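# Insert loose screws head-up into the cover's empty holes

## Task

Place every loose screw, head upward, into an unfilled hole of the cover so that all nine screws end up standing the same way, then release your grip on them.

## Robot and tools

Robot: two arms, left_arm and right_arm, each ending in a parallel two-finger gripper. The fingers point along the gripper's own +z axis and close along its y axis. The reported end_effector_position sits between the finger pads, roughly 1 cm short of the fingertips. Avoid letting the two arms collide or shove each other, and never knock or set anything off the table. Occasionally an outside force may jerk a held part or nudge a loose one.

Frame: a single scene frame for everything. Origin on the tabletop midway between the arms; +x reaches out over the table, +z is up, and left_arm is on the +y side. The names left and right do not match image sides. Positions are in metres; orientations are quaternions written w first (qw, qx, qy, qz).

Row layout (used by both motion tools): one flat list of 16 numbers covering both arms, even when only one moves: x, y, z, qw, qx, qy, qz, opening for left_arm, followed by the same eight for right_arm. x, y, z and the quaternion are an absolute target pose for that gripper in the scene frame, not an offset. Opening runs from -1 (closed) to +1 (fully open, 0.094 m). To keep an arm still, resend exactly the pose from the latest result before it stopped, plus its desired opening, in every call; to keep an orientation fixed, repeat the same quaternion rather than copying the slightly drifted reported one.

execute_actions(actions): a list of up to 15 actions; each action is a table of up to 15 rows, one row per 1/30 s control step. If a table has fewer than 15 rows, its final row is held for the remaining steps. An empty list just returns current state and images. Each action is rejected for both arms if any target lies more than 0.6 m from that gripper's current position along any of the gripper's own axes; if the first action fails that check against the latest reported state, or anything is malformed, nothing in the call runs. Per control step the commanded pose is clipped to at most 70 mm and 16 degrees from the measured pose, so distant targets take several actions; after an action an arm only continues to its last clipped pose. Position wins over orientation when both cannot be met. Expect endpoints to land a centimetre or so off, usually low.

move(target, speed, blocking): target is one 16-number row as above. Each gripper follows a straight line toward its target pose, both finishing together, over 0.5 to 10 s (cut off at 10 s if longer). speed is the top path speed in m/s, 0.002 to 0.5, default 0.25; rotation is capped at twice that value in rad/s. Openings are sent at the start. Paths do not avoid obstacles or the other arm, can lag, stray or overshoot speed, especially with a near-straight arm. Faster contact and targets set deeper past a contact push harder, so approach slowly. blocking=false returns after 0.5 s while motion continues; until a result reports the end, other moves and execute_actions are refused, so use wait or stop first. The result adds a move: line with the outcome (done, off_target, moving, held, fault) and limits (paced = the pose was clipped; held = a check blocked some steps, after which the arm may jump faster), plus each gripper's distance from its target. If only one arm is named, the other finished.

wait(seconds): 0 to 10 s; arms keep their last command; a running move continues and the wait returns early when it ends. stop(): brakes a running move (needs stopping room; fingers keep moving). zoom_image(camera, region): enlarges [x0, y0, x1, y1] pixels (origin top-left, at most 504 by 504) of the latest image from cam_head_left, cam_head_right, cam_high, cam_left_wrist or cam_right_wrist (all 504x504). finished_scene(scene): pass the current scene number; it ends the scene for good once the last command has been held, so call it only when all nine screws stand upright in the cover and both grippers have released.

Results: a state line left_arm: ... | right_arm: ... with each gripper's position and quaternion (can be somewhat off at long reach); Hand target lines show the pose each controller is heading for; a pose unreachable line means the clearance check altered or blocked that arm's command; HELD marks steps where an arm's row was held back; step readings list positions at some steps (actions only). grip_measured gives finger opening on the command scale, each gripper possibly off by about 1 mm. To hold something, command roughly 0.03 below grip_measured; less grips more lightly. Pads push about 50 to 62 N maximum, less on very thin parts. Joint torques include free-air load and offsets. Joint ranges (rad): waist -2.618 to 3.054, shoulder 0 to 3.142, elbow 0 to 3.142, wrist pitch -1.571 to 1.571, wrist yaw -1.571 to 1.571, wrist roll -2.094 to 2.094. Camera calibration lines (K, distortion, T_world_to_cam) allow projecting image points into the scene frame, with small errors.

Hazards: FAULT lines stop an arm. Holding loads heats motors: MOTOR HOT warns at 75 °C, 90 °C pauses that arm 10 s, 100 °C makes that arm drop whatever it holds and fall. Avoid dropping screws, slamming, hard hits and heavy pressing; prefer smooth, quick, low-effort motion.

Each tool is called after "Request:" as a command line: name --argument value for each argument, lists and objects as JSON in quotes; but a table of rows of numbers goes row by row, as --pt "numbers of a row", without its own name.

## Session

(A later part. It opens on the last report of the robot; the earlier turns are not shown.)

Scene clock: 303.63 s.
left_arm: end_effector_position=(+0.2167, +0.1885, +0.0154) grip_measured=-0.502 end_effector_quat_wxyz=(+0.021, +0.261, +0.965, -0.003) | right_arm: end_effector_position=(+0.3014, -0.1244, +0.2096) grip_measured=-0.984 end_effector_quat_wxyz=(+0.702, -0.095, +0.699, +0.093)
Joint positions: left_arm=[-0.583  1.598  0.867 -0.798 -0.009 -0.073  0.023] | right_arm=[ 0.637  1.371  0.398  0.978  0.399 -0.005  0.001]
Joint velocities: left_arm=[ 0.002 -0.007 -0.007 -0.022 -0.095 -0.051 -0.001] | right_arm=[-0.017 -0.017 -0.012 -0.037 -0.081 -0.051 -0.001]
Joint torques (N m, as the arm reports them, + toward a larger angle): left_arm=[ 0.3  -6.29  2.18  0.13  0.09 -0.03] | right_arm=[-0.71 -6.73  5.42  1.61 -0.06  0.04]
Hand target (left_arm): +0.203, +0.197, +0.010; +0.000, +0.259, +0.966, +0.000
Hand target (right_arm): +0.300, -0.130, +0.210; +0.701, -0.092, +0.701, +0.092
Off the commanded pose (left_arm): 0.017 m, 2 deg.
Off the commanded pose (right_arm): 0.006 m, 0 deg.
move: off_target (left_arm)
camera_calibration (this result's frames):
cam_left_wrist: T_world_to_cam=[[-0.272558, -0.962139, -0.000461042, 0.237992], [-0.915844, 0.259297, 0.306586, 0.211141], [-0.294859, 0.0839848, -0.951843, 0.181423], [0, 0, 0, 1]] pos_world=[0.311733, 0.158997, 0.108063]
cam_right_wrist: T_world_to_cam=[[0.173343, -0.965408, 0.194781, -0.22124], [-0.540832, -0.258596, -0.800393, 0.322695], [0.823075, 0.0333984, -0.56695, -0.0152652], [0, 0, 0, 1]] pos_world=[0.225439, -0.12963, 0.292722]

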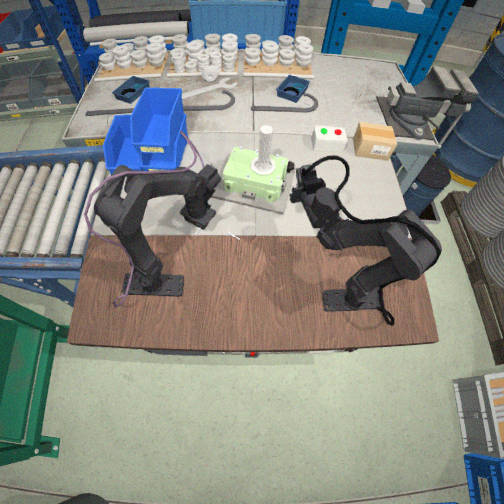

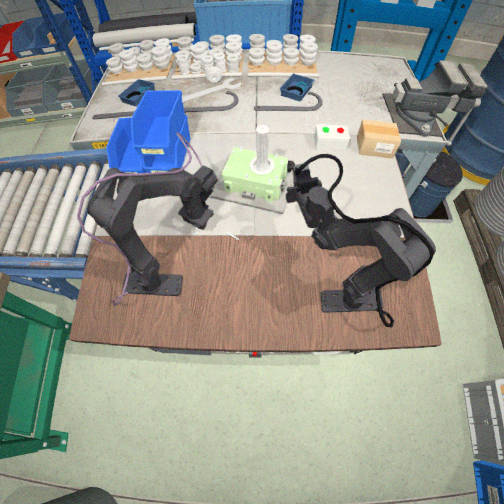

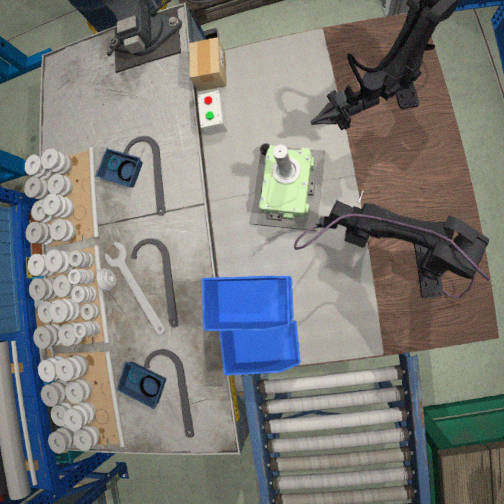

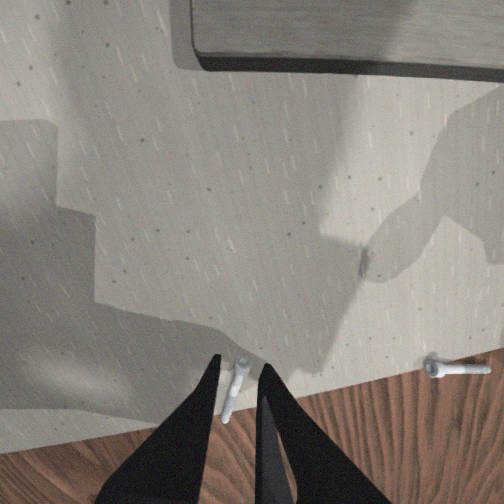

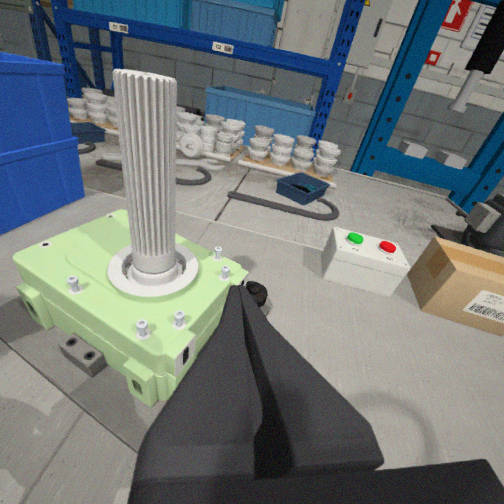

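Request:
move --target '[0.207,0.194,0.04,0,0.259,0.966,0,-0.5,0.30,-0.13,0.21,0.701,-0.092,0.701,0.092,-1]' --speed 0.1

Request:
move --target '[0.207,0.194,0.006,0,0.259,0.966,0,-0.5,0.30,-0.13,0.21,0.701,-0.092,0.701,0.092,-1]' --speed 0.05

Scene clock: 305.03 s.
left_arm: end_effector_position=(+0.2004, +0.1996, +0.0287) grip_measured=-0.502 end_effector_quat_wxyz=(-0.016, +0.261, +0.965, +0.010) | right_arm: end_effector_position=(+0.3014, -0.1244, +0.2096) grip_measured=-0.984 end_effector_quat_wxyz=(+0.702, -0.095, +0.699, +0.093)
Joint positions: left_arm=[-0.583  1.572  0.9   -0.936 -0.009 -0.073  0.023] | right_arm=[ 0.637  1.371  0.398  0.978  0.399 -0.005  0.001]
Joint velocities: left_arm=[-0.022 -0.027 -0.012 -0.037 -0.066  0.066 -0.   ] | right_arm=[-0.007 -0.007 -0.002  0.022 -0.007  0.007 -0.001]
Joint torques (N m, as the arm reports them, + toward a larger angle): left_arm=[ 0.26 -6.93  6.7   0.06  0.08 -0.02] | right_arm=[-0.73 -6.71  5.43  1.63 -0.05  0.05]
Hand target (left_arm): +0.207, +0.194, +0.040; -0.000, +0.259, +0.966, +0.000
Hand target (right_arm): +0.300, -0.130, +0.210; +0.701, -0.092, +0.701, +0.092
Off the commanded pose (left_arm): 0.014 m, 2 deg.
Off the commanded pose (right_arm): 0.006 m, 0 deg.
move: off_target (left_arm)
camera_calibration (this result's frames):
cam_left_wrist: T_world_to_cam=[[-0.273409, -0.961556, -0.0256603, 0.245095], [-0.893583, 0.244027, 0.376777, 0.185784], [-0.356031, 0.125944, -0.925948, 0.191506], [0, 0, 0, 1]] pos_world=[0.301207, 0.166217, 0.113614]
cam_right_wrist: T_world_to_cam=[[0.173343, -0.965408, 0.194781, -0.22124], [-0.540832, -0.258596, -0.800393, 0.322695], [0.823075, 0.0333984, -0.56695, -0.0152652], [0, 0, 0, 1]] pos_world=[0.225439, -0.12963, 0.292722]

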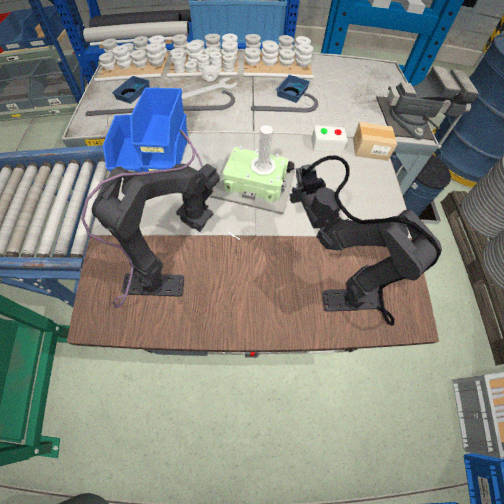

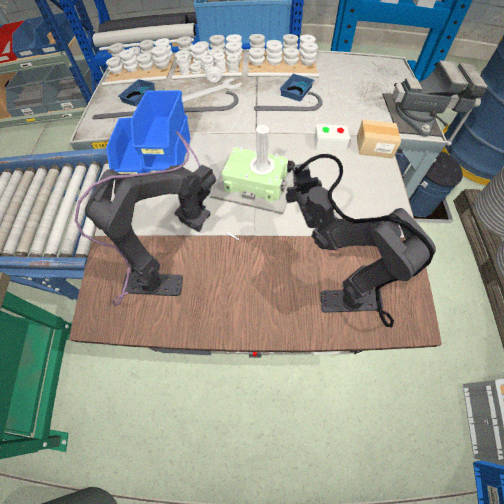

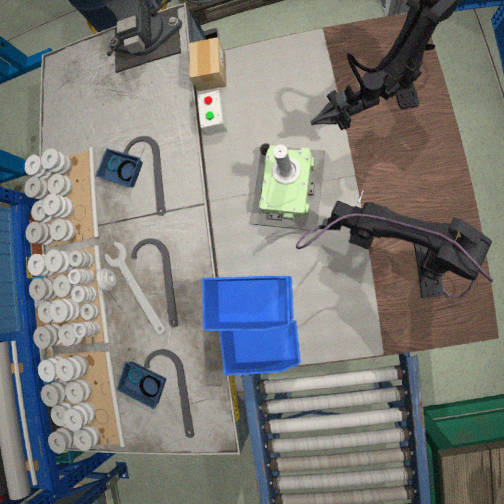

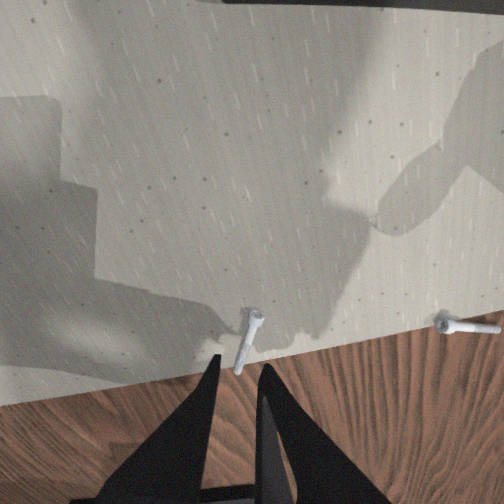

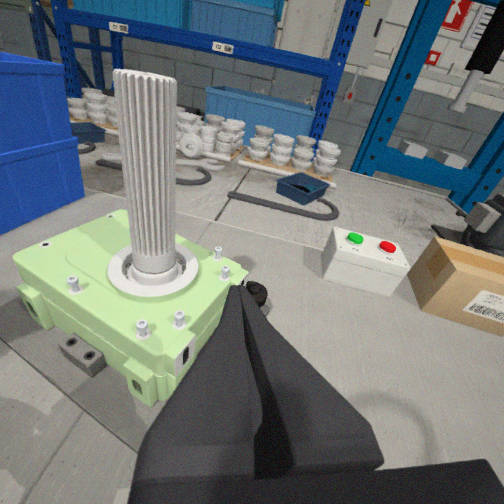

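Scene clock: 305.77 s.
left_arm: end_effector_position=(+0.2055, +0.1961, +0.0152) grip_measured=-0.502 end_effector_quat_wxyz=(-0.003, +0.261, +0.965, +0.006) | right_arm: end_effector_position=(+0.3014, -0.1244, +0.2096) grip_measured=-0.984 end_effector_quat_wxyz=(+0.702, -0.095, +0.699, +0.093)
Joint positions: left_arm=[-0.583  1.595  0.864 -0.85  -0.008 -0.073  0.023] | right_arm=[ 0.637  1.371  0.398  0.978  0.399 -0.005  0.001]
Joint velocities: left_arm=[-0.007  0.012 -0.002  0.007 -0.022 -0.037 -0.   ] | right_arm=[ 0.002 -0.007 -0.017 -0.051 -0.11   0.007  0.   ]
Joint torques (N m, as the arm reports them, + toward a larger angle): left_arm=[ 0.21 -4.26  3.01  0.76  0.09 -0.04] | right_arm=[-0.71 -6.7   5.45  1.62 -0.06  0.05]
Hand target (left_arm): +0.207, +0.194, +0.007; -0.000, +0.259, +0.966, +0.000
Hand target (right_arm): +0.300, -0.130, +0.210; +0.701, -0.092, +0.701, +0.092
Off the commanded pose (left_arm): 0.010 m, 1 deg.
Off the commanded pose (right_arm): 0.006 m, 0 deg.
move: done
camera_calibration (this result's frames):
cam_left_wrist: T_world_to_cam=[[-0.272932, -0.961889, -0.0166657, 0.242547], [-0.901657, 0.249725, 0.353061, 0.197161], [-0.335444, 0.111388, -0.935452, 0.180012], [0, 0, 0, 1]] pos_world=[0.304355, 0.164016, 0.102825]
cam_right_wrist: T_world_to_cam=[[0.173343, -0.965408, 0.194781, -0.22124], [-0.540832, -0.258596, -0.800393, 0.322695], [0.823075, 0.0333984, -0.56695, -0.0152652], [0, 0, 0, 1]] pos_world=[0.225439, -0.12963, 0.292722]

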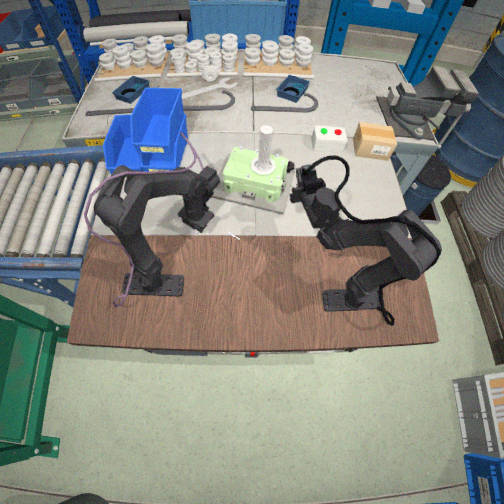

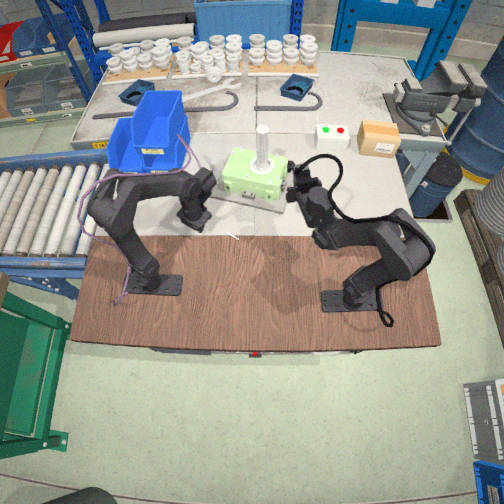

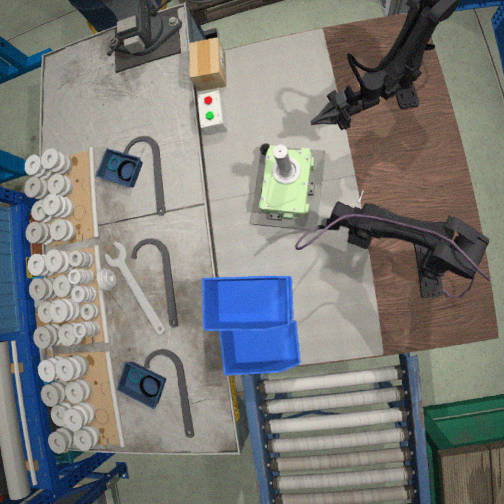

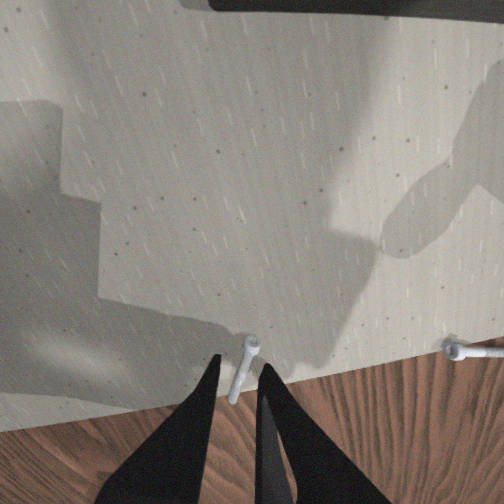

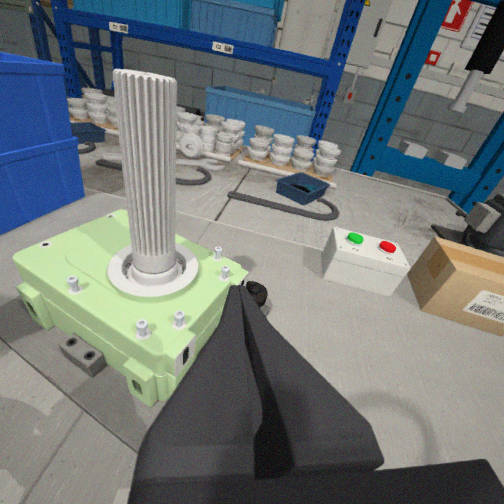

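Request:
move --target '[0.207,0.194,0.006,0,0.259,0.966,0,-1,0.30,-0.13,0.21,0.701,-0.092,0.701,0.092,-1]'

Request:
move --target '[0.2,0.14,0.17,0,0.259,0.966,0,-1,0.30,-0.13,0.21,0.701,-0.092,0.701,0.092,-1]'

Request:
move --target '[0.478,0.084,0.165,0.542,0.455,0.542,-0.455,-1,0.30,-0.017,0.213,0.701,-0.092,0.701,0.092,-1]'

Request:
move --target '[0.478,0.084,0.145,0.542,0.455,0.542,-0.455,-1,0.30,-0.017,0.213,0.701,-0.092,0.701,0.092,-1]' --speed 0.03

Request:
zoom_image --camera "cam_right_wrist" --region '[150,170,270,290]'

Scene clock: 306.67 s.
left_arm: end_effector_position=(+0.2054, +0.1956, +0.0152) grip_measured=-0.937 end_effector_quat_wxyz=(-0.004, +0.261, +0.965, +0.004) | right_arm: end_effector_position=(+0.3014, -0.1244, +0.2096) grip_measured=-0.984 end_effector_quat_wxyz=(+0.702, -0.095, +0.699, +0.093)
Joint positions: left_arm=[-0.583  1.595  0.864 -0.849 -0.006 -0.073  0.003] | right_arm=[ 0.637  1.371  0.398  0.978  0.399 -0.005  0.001]
Joint velocities: left_arm=[-0.012 -0.027  0.002  0.022 -0.037 -0.007  0.   ] | right_arm=[-0.007 -0.007 -0.012 -0.037 -0.007 -0.066 -0.002]
Joint torques (N m, as the arm reports them, + toward a larger angle): left_arm=[ 0.21 -4.24  2.99  0.75  0.05 -0.03] | right_arm=[-0.72 -6.72  5.42  1.62 -0.05  0.05]
Hand target (left_arm): +0.207, +0.194, +0.007; -0.000, +0.259, +0.966, +0.000
Hand target (right_arm): +0.300, -0.130, +0.210; +0.701, -0.092, +0.701, +0.092
Off the commanded pose (left_arm): 0.010 m, 1 deg.
Off the commanded pose (right_arm): 0.006 m, 0 deg.
move: done
camera_calibration (this result's frames):
cam_left_wrist: T_world_to_cam=[[-0.27292, -0.961936, -0.013892, 0.242], [-0.901353, 0.250631, 0.353197, 0.196944], [-0.336271, 0.108916, -0.935446, 0.180678], [0, 0, 0, 1]] pos_world=[0.30432, 0.16375, 0.102817]
cam_right_wrist: T_world_to_cam=[[0.173343, -0.965408, 0.194781, -0.22124], [-0.540832, -0.258596, -0.800393, 0.322695], [0.823075, 0.0333984, -0.56695, -0.0152652], [0, 0, 0, 1]] pos_world=[0.225439, -0.12963, 0.292722]

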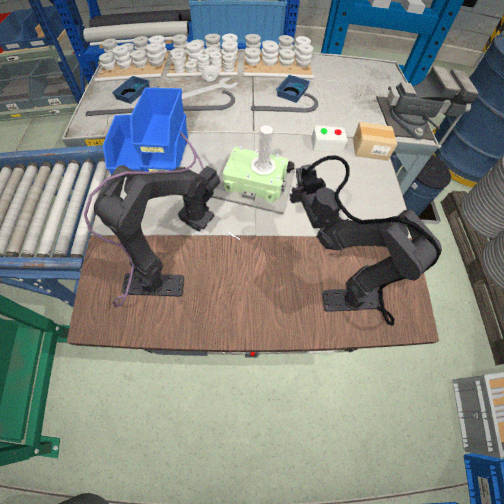

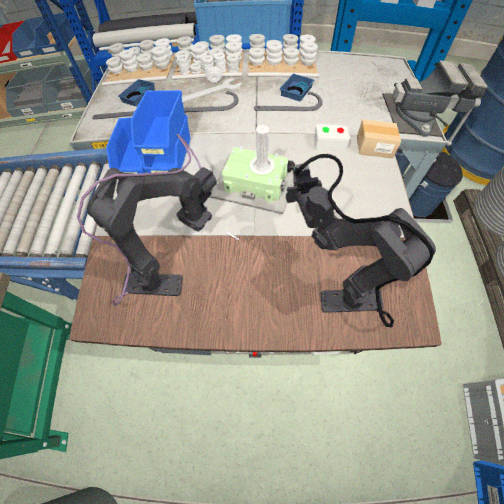

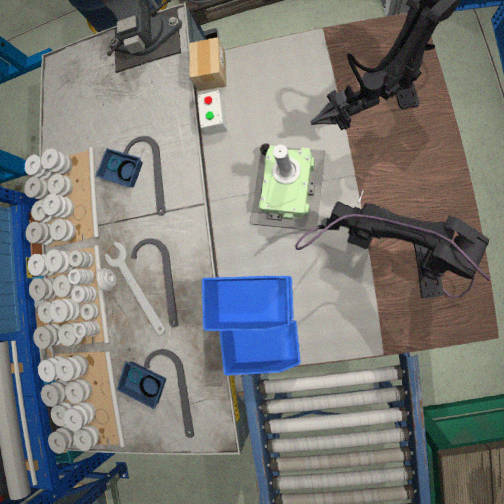

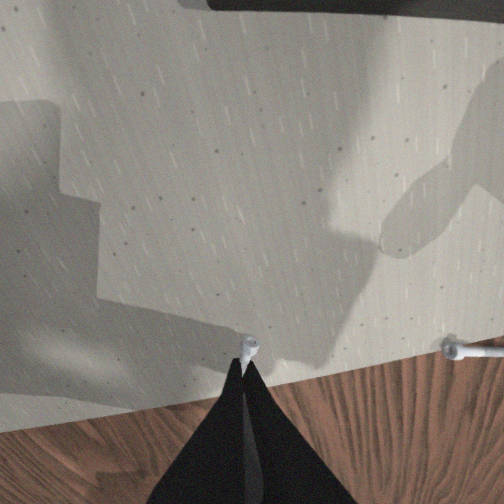

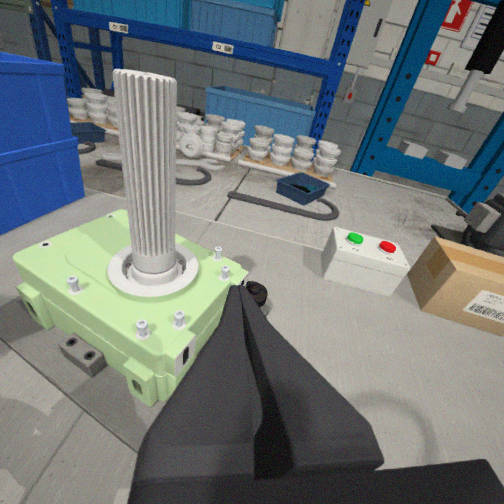

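Scene clock: 308.07 s.
left_arm: end_effector_position=(+0.2015, +0.1440, +0.1664) grip_measured=-0.937 end_effector_quat_wxyz=(+0.001, +0.260, +0.966, +0.003) | right_arm: end_effector_position=(+0.3014, -0.1244, +0.2096) grip_measured=-0.984 end_effector_quat_wxyz=(+0.702, -0.095, +0.699, +0.093)
Joint positions: left_arm=[-0.746  1.594  1.482 -1.46  -0.006 -0.238  0.003] | right_arm=[ 0.637  1.371  0.398  0.978  0.399 -0.005  0.001]
Joint velocities: left_arm=[-0.007  0.012  0.007 -0.051 -0.022  0.022 -0.   ] | right_arm=[-0.007 -0.012 -0.007 -0.037 -0.081 -0.022 -0.001]
Joint torques (N m, as the arm reports them, + toward a larger angle): left_arm=[-0.82 -5.52  6.66  0.12  0.06 -0.11] | right_arm=[-0.72 -6.75  5.41  1.62 -0.05  0.04]
Hand target (left_arm): +0.200, +0.140, +0.170; +0.001, +0.259, +0.966, -0.001
Hand target (right_arm): +0.300, -0.130, +0.210; +0.701, -0.092, +0.701, +0.092
Off the commanded pose (left_arm): 0.006 m, 0 deg.
Off the commanded pose (right_arm): 0.006 m, 0 deg.
move: done
camera_calibration (this result's frames):
cam_left_wrist: T_world_to_cam=[[-0.270992, -0.962519, -0.0110083, 0.192607], [-0.904536, 0.250722, 0.344896, 0.155062], [-0.329209, 0.103421, -0.938576, 0.326316], [0, 0, 0, 1]] pos_world=[0.299881, 0.112763, 0.254913]
cam_right_wrist: T_world_to_cam=[[0.173343, -0.965408, 0.194781, -0.22124], [-0.540832, -0.258596, -0.800393, 0.322695], [0.823075, 0.0333984, -0.56695, -0.0152652], [0, 0, 0, 1]] pos_world=[0.225439, -0.12963, 0.292722]

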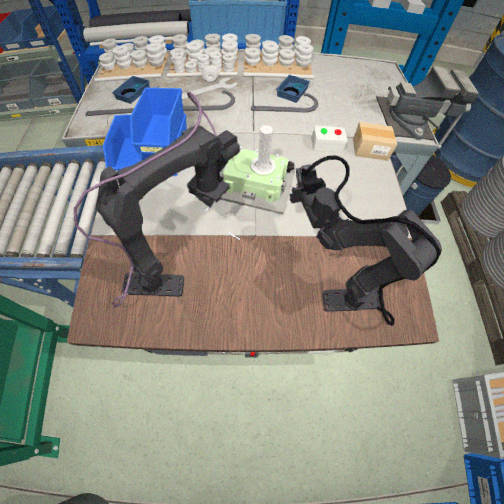

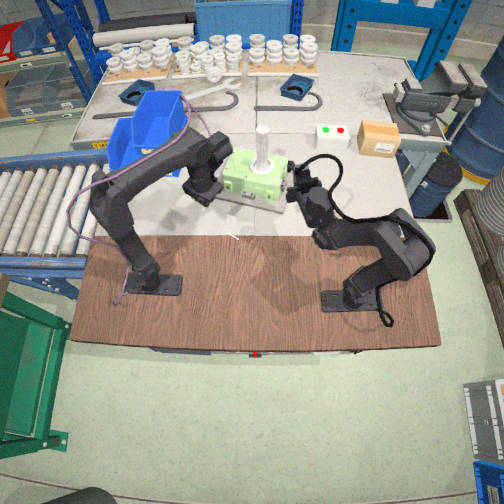

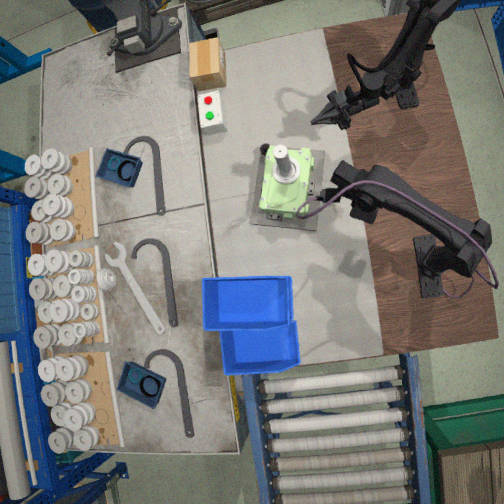

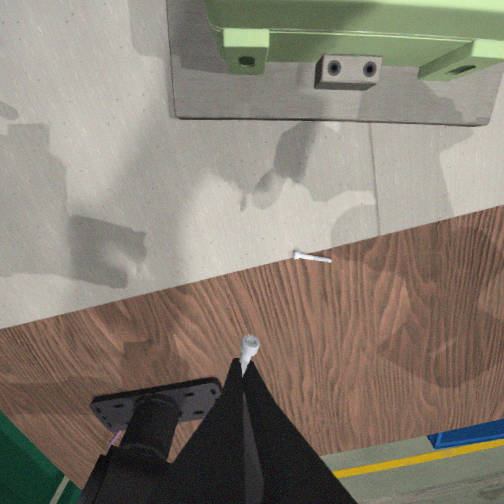

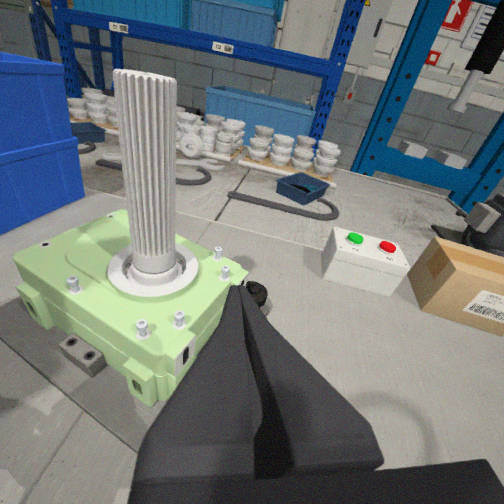

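Scene clock: 312.37 s.
left_arm: end_effector_position=(+0.4736, +0.0789, +0.1618) grip_measured=-0.937 end_effector_quat_wxyz=(+0.538, +0.450, +0.551, -0.453) | right_arm: end_effector_position=(+0.2997, -0.0236, +0.2166) grip_measured=-0.984 end_effector_quat_wxyz=(+0.705, -0.089, +0.697, +0.094)
Joint positions: left_arm=[-0.162  2.232  1.3    0.899  1.204  0.016  0.003] | right_arm=[ 0.914  1.649  0.676  0.99   0.683 -0.005  0.001]
Joint velocities: left_arm=[-0.002  0.012  0.037  0.066 -0.022 -0.066  0.   ] | right_arm=[ 0.012  0.002 -0.002  0.051 -0.066 -0.007 -0.   ]
Joint torques (N m, as the arm reports them, + toward a larger angle): left_arm=[  0.72 -10.05   6.57   1.65   0.17  -0.08] | right_arm=[ 0.57 -5.9   7.99  1.51  0.05  0.06]
Hand target (left_arm): +0.477, +0.082, +0.167; +0.543, +0.452, +0.544, -0.453
Hand target (right_arm): +0.301, -0.017, +0.213; +0.701, -0.092, +0.701, +0.092
Off the commanded pose (left_arm): 0.007 m, 1 deg.
Off the commanded pose (right_arm): 0.008 m, 1 deg.
move: done
camera_calibration (this result's frames):
cam_left_wrist: T_world_to_cam=[[-0.946618, -0.186652, 0.262821, 0.418167], [-0.310141, 0.305021, -0.90043, 0.334752], [0.0879015, -0.933875, -0.346627, 0.206829], [0, 0, 0, 1]] pos_world=[0.481484, 0.169099, 0.26321]
cam_right_wrist: T_world_to_cam=[[0.165166, -0.968687, 0.185379, -0.120537], [-0.537677, -0.24601, -0.806463, 0.354097], [0.826815, 0.033526, -0.561473, -0.0155492], [0, 0, 0, 1]] pos_world=[0.223155, -0.0291296, 0.299181]

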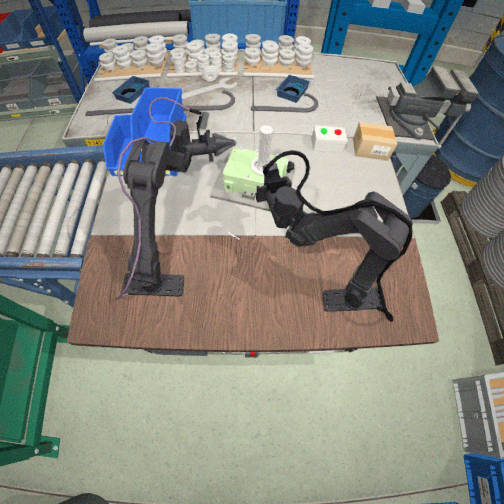

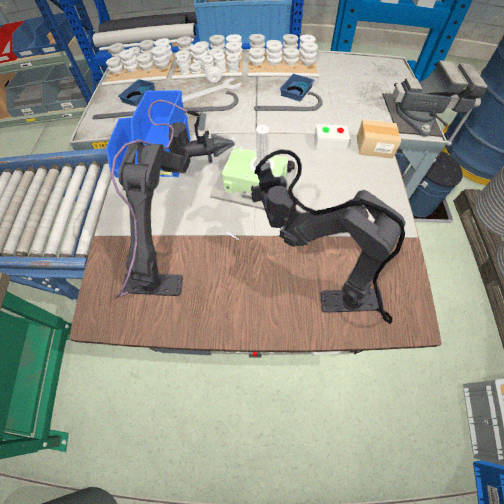

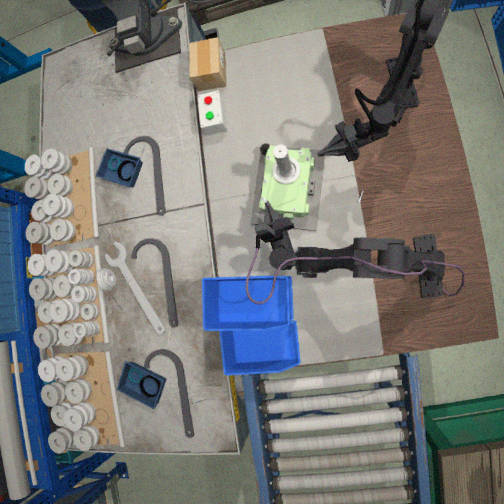

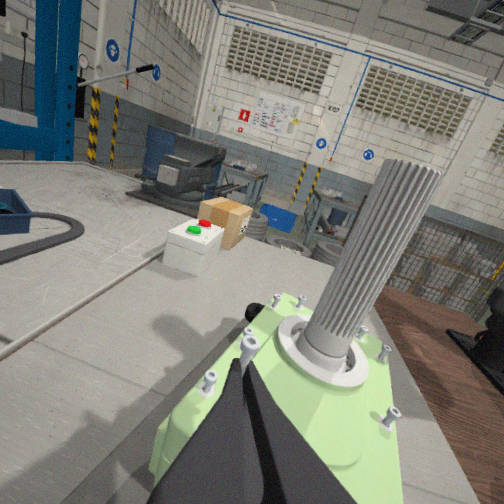

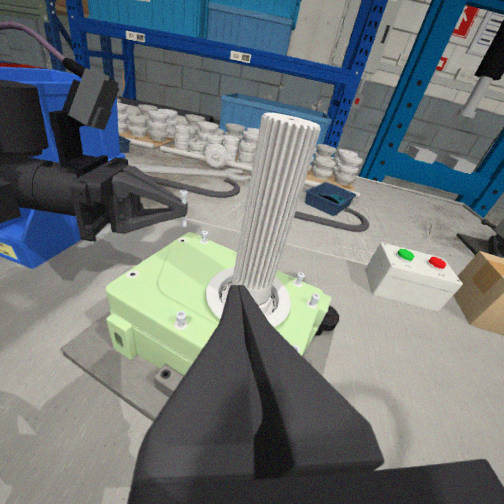

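Scene clock: 313.23 s.
left_arm: end_effector_position=(+0.4737, +0.0781, +0.1408) grip_measured=-0.937 end_effector_quat_wxyz=(+0.535, +0.453, +0.548, -0.456) | right_arm: end_effector_position=(+0.2998, -0.0240, +0.2166) grip_measured=-0.984 end_effector_quat_wxyz=(+0.706, -0.088, +0.697, +0.093)
Joint positions: left_arm=[-0.162  2.291  1.3    0.96   1.217  0.014  0.003] | right_arm=[ 0.914  1.649  0.676  0.99   0.686 -0.005  0.001]
Joint velocities: left_arm=[ 0.017  0.002 -0.007  0.11  -0.022  0.022 -0.001] | right_arm=[-0.002 -0.012 -0.007 -0.022  0.022  0.022  0.   ]
Joint torques (N m, as the arm reports them, + toward a larger angle): left_arm=[  1.27 -10.43   6.13   1.62   0.18  -0.08] | right_arm=[ 0.74 -6.08  7.81  1.52  0.1   0.03]
Hand target (left_arm): +0.478, +0.084, +0.145; +0.541, +0.455, +0.542, -0.454
Hand target (right_arm): +0.300, -0.017, +0.213; +0.701, -0.092, +0.701, +0.092
Off the commanded pose (left_arm): 0.008 m, 1 deg.
Off the commanded pose (right_arm): 0.008 m, 1 deg.
move: done
camera_calibration (this result's frames):
cam_left_wrist: T_world_to_cam=[[-0.948702, -0.174816, 0.263447, 0.423533], [-0.306811, 0.307758, -0.90064, 0.314366], [0.0763685, -0.935267, -0.345606, 0.204256], [0, 0, 0, 1]] pos_world=[0.482658, 0.168326, 0.242144]
cam_right_wrist: T_world_to_cam=[[0.162954, -0.969067, 0.185352, -0.120275], [-0.538264, -0.244761, -0.806452, 0.354256], [0.826872, 0.0316465, -0.561498, -0.0156813], [0, 0, 0, 1]] pos_world=[0.223249, -0.0293508, 0.299178]

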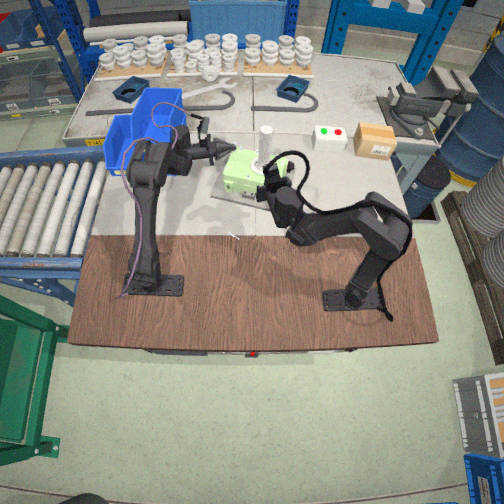

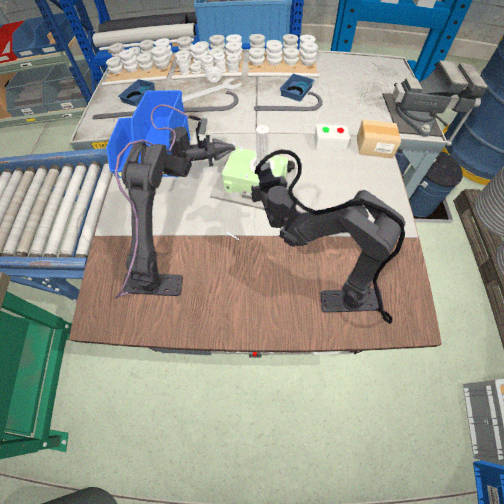

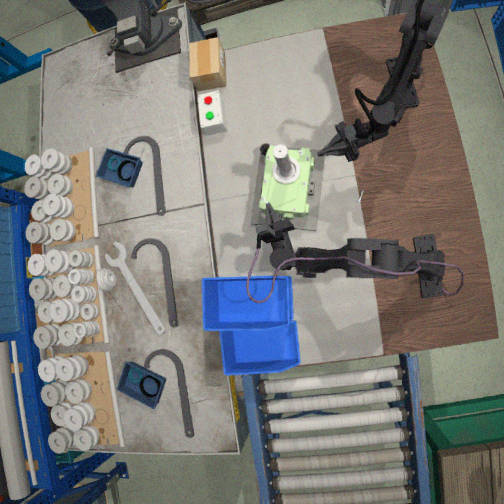

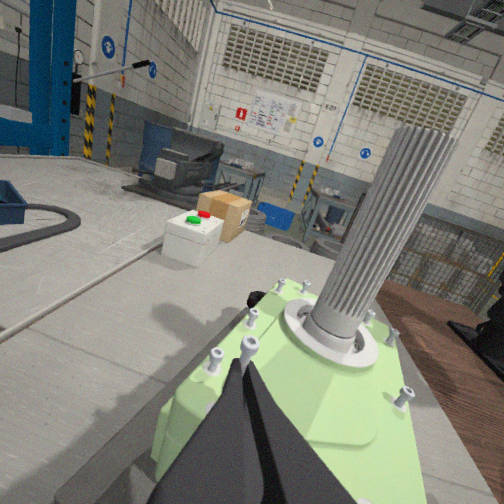

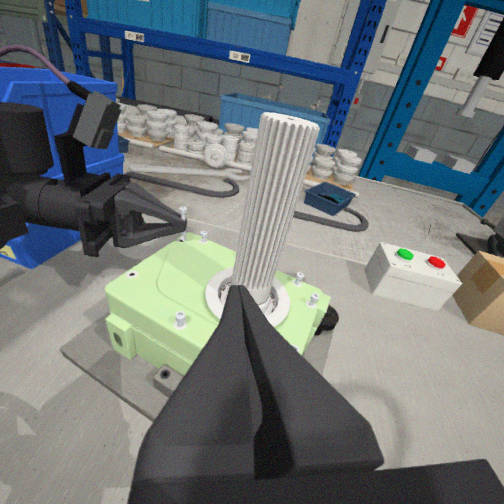

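Region (150, 170, 270, 290) of cam_right_wrist's 504x504 image, scaled by 4.200, with more detail than that image has.

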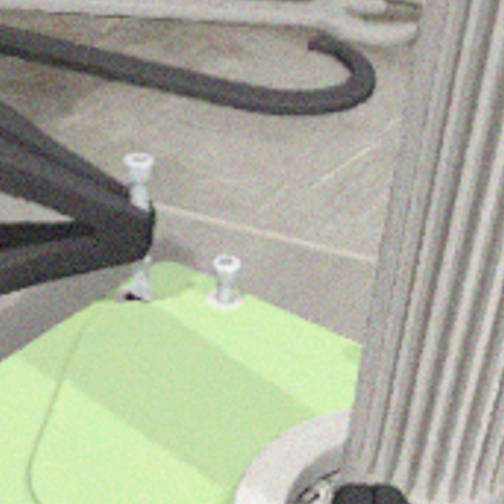

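Request:
move --target '[0.483,0.088,0.142,0.542,0.455,0.542,-0.455,-1,0.30,-0.017,0.213,0.701,-0.092,0.701,0.092,-1]' --speed 0.02

Request:
zoom_image --camera "cam_right_wrist" --region '[150,170,270,290]'

Scene clock: 314.33 s.
left_arm: end_effector_position=(+0.4777, +0.0845, +0.1366) grip_measured=-0.937 end_effector_quat_wxyz=(+0.536, +0.452, +0.548, -0.455) | right_arm: end_effector_position=(+0.2998, -0.0240, +0.2166) grip_measured=-0.984 end_effector_quat_wxyz=(+0.706, -0.088, +0.697, +0.093)
Joint positions: left_arm=[-0.147  2.309  1.31   0.97   1.227  0.012  0.003] | right_arm=[ 0.914  1.649  0.676  0.99   0.686 -0.005  0.001]
Joint velocities: left_arm=[-0.012  0.007 -0.017 -0.095 -0.051 -0.037  0.   ] | right_arm=[ 0.002  0.002 -0.032 -0.095 -0.007  0.037  0.001]
Joint torques (N m, as the arm reports them, + toward a larger angle): left_arm=[  0.87 -10.28   7.02   1.59   0.17  -0.1 ] | right_arm=[ 0.8  -6.07  7.81  1.51  0.07  0.04]
Hand target (left_arm): +0.483, +0.088, +0.142; +0.542, +0.455, +0.542, -0.454
Hand target (right_arm): +0.300, -0.017, +0.213; +0.701, -0.092, +0.701, +0.092
Off the commanded pose (left_arm): 0.008 m, 1 deg.
Off the commanded pose (right_arm): 0.008 m, 1 deg.
move: done
camera_calibration (this result's frames):
cam_left_wrist: T_world_to_cam=[[-0.94814, -0.178559, 0.262957, 0.429718], [-0.307475, 0.305587, -0.901152, 0.310444], [0.0805528, -0.935272, -0.344642, 0.206298], [0, 0, 0, 1]] pos_world=[0.486269, 0.174807, 0.237859]
cam_right_wrist: T_world_to_cam=[[0.162585, -0.96913, 0.185347, -0.120232], [-0.538361, -0.244552, -0.80645, 0.354282], [0.826882, 0.0313332, -0.561503, -0.0157032], [0, 0, 0, 1]] pos_world=[0.223265, -0.0293876, 0.299178]

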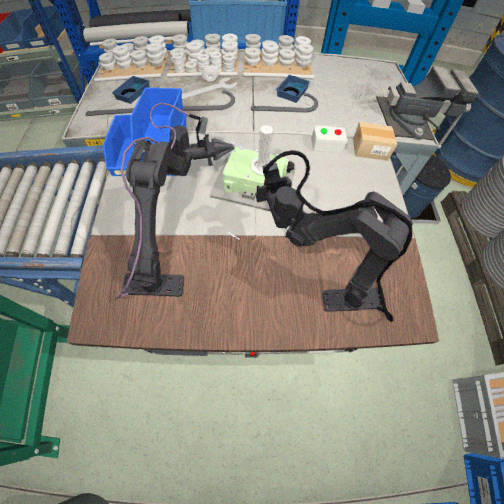

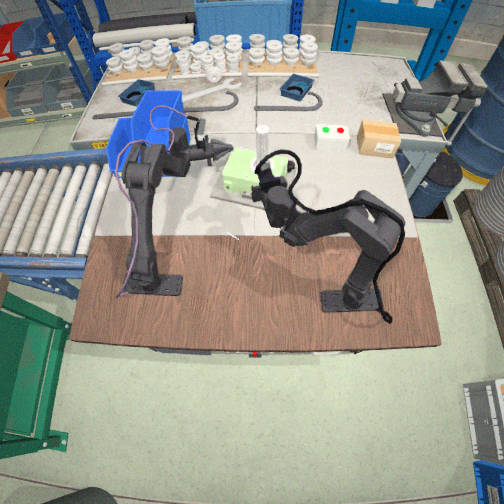

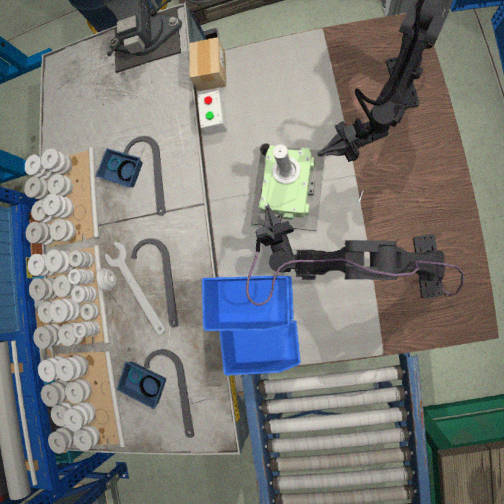

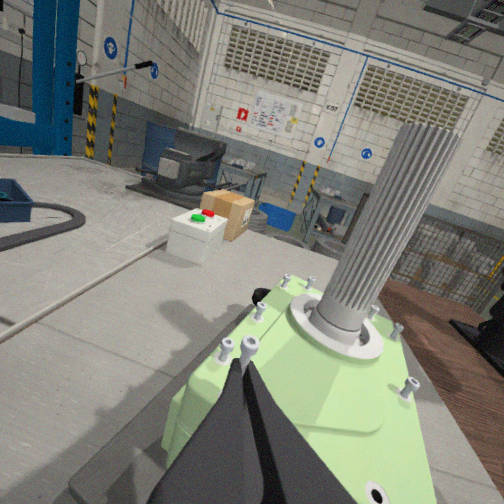

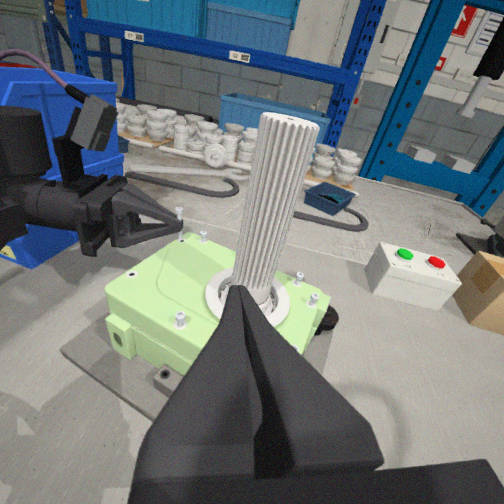

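Region (150, 170, 270, 290) of cam_right_wrist's 504x504 image, scaled by 4.200, with more detail than that image has.

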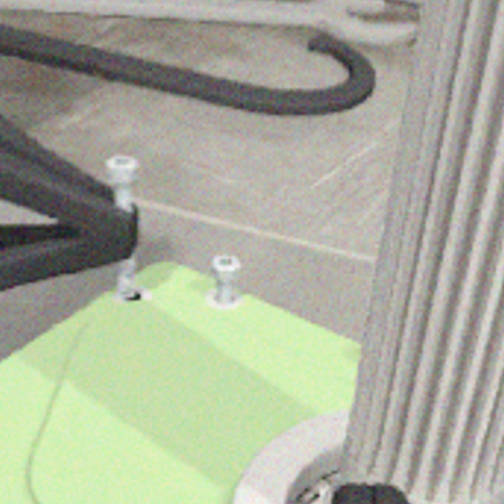

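Need ~2 mm −y.

Request:
move --target '[0.483,0.0785,0.141,0.542,0.455,0.542,-0.455,-1,0.30,-0.017,0.213,0.701,-0.092,0.701,0.092,-1]' --speed 0.01

Request:
zoom_image --camera "cam_right_wrist" --region '[150,170,270,290]'

Scene clock: 315.57 s.
left_arm: end_effector_position=(+0.4777, +0.0845, +0.1366) grip_measured=-0.937 end_effector_quat_wxyz=(+0.536, +0.451, +0.549, -0.456) | right_arm: end_effector_position=(+0.2998, -0.0241, +0.2166) grip_measured=-0.984 end_effector_quat_wxyz=(+0.706, -0.088, +0.697, +0.093)
Joint positions: left_arm=[-0.147  2.309  1.31   0.97   1.228  0.009  0.003] | right_arm=[ 0.914  1.649  0.676  0.99   0.686 -0.005  0.001]
Joint velocities: left_arm=[-0.017  0.002  0.002 -0.022  0.007 -0.007  0.001] | right_arm=[ 0.002  0.007 -0.002 -0.007  0.007  0.007 -0.   ]
Joint torques (N m, as the arm reports them, + toward a larger angle): left_arm=[-0.9  -9.87  7.46  1.61 -0.08 -0.09] | right_arm=[ 0.76 -6.08  7.83  1.52  0.05  0.04]
Hand target (left_arm): +0.483, +0.079, +0.141; +0.541, +0.455, +0.542, -0.455
Hand target (right_arm): +0.300, -0.017, +0.213; +0.701, -0.092, +0.701, +0.092
Off the commanded pose (left_arm): 0.009 m, 1 deg.
Off the commanded pose (right_arm): 0.008 m, 1 deg.
move: done
camera_calibration (this result's frames):
cam_left_wrist: T_world_to_cam=[[-0.947509, -0.178095, 0.265536, 0.428958], [-0.309736, 0.305263, -0.900488, 0.311445], [0.0793139, -0.935466, -0.344401, 0.206868], [0, 0, 0, 1]] pos_world=[0.4865, 0.17484, 0.237794]
cam_right_wrist: T_world_to_cam=[[0.162217, -0.969192, 0.185343, -0.120188], [-0.538459, -0.244344, -0.806448, 0.354309], [0.826891, 0.0310199, -0.561507, -0.0157252], [0, 0, 0, 1]] pos_world=[0.22328, -0.0294245, 0.299178]

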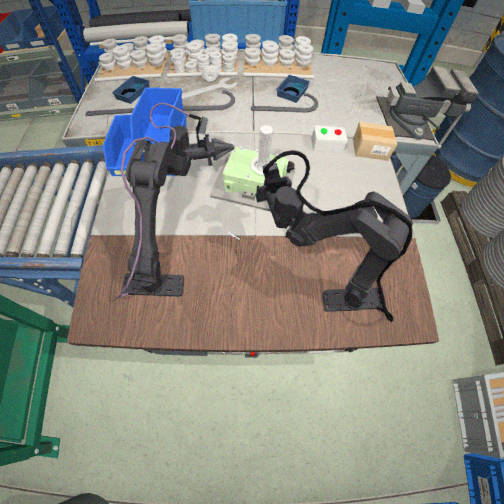

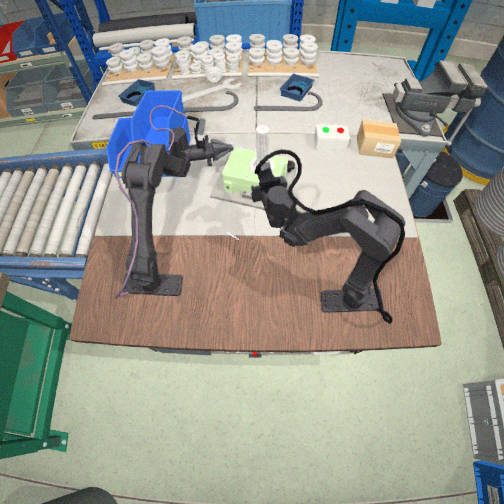

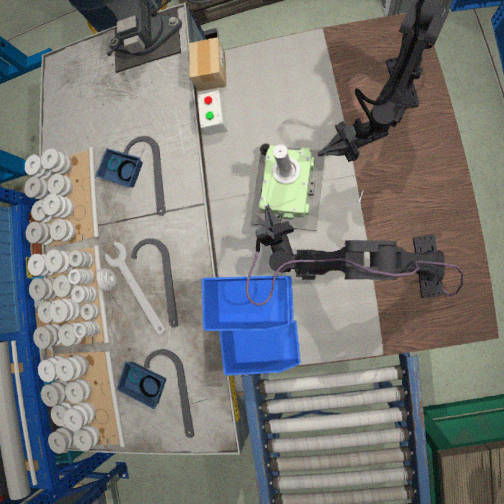

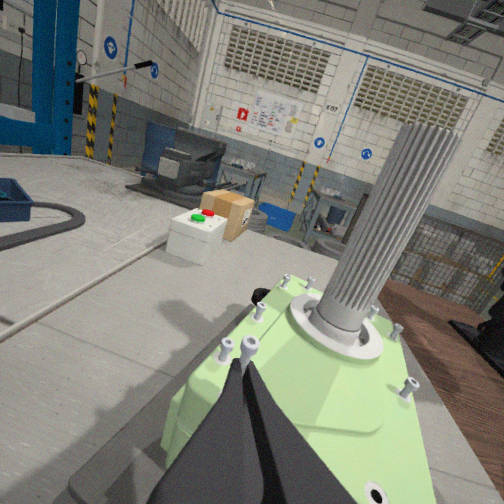

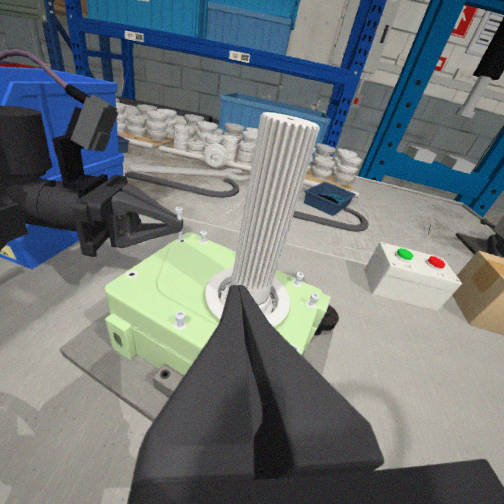

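Region (150, 170, 270, 290) of cam_right_wrist's 504x504 image, scaled by 4.200, with more detail than that image has.

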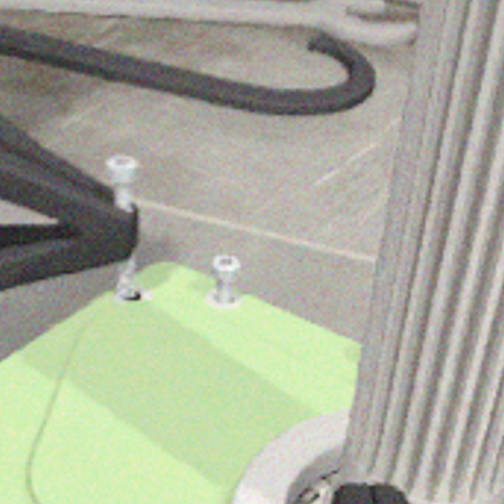

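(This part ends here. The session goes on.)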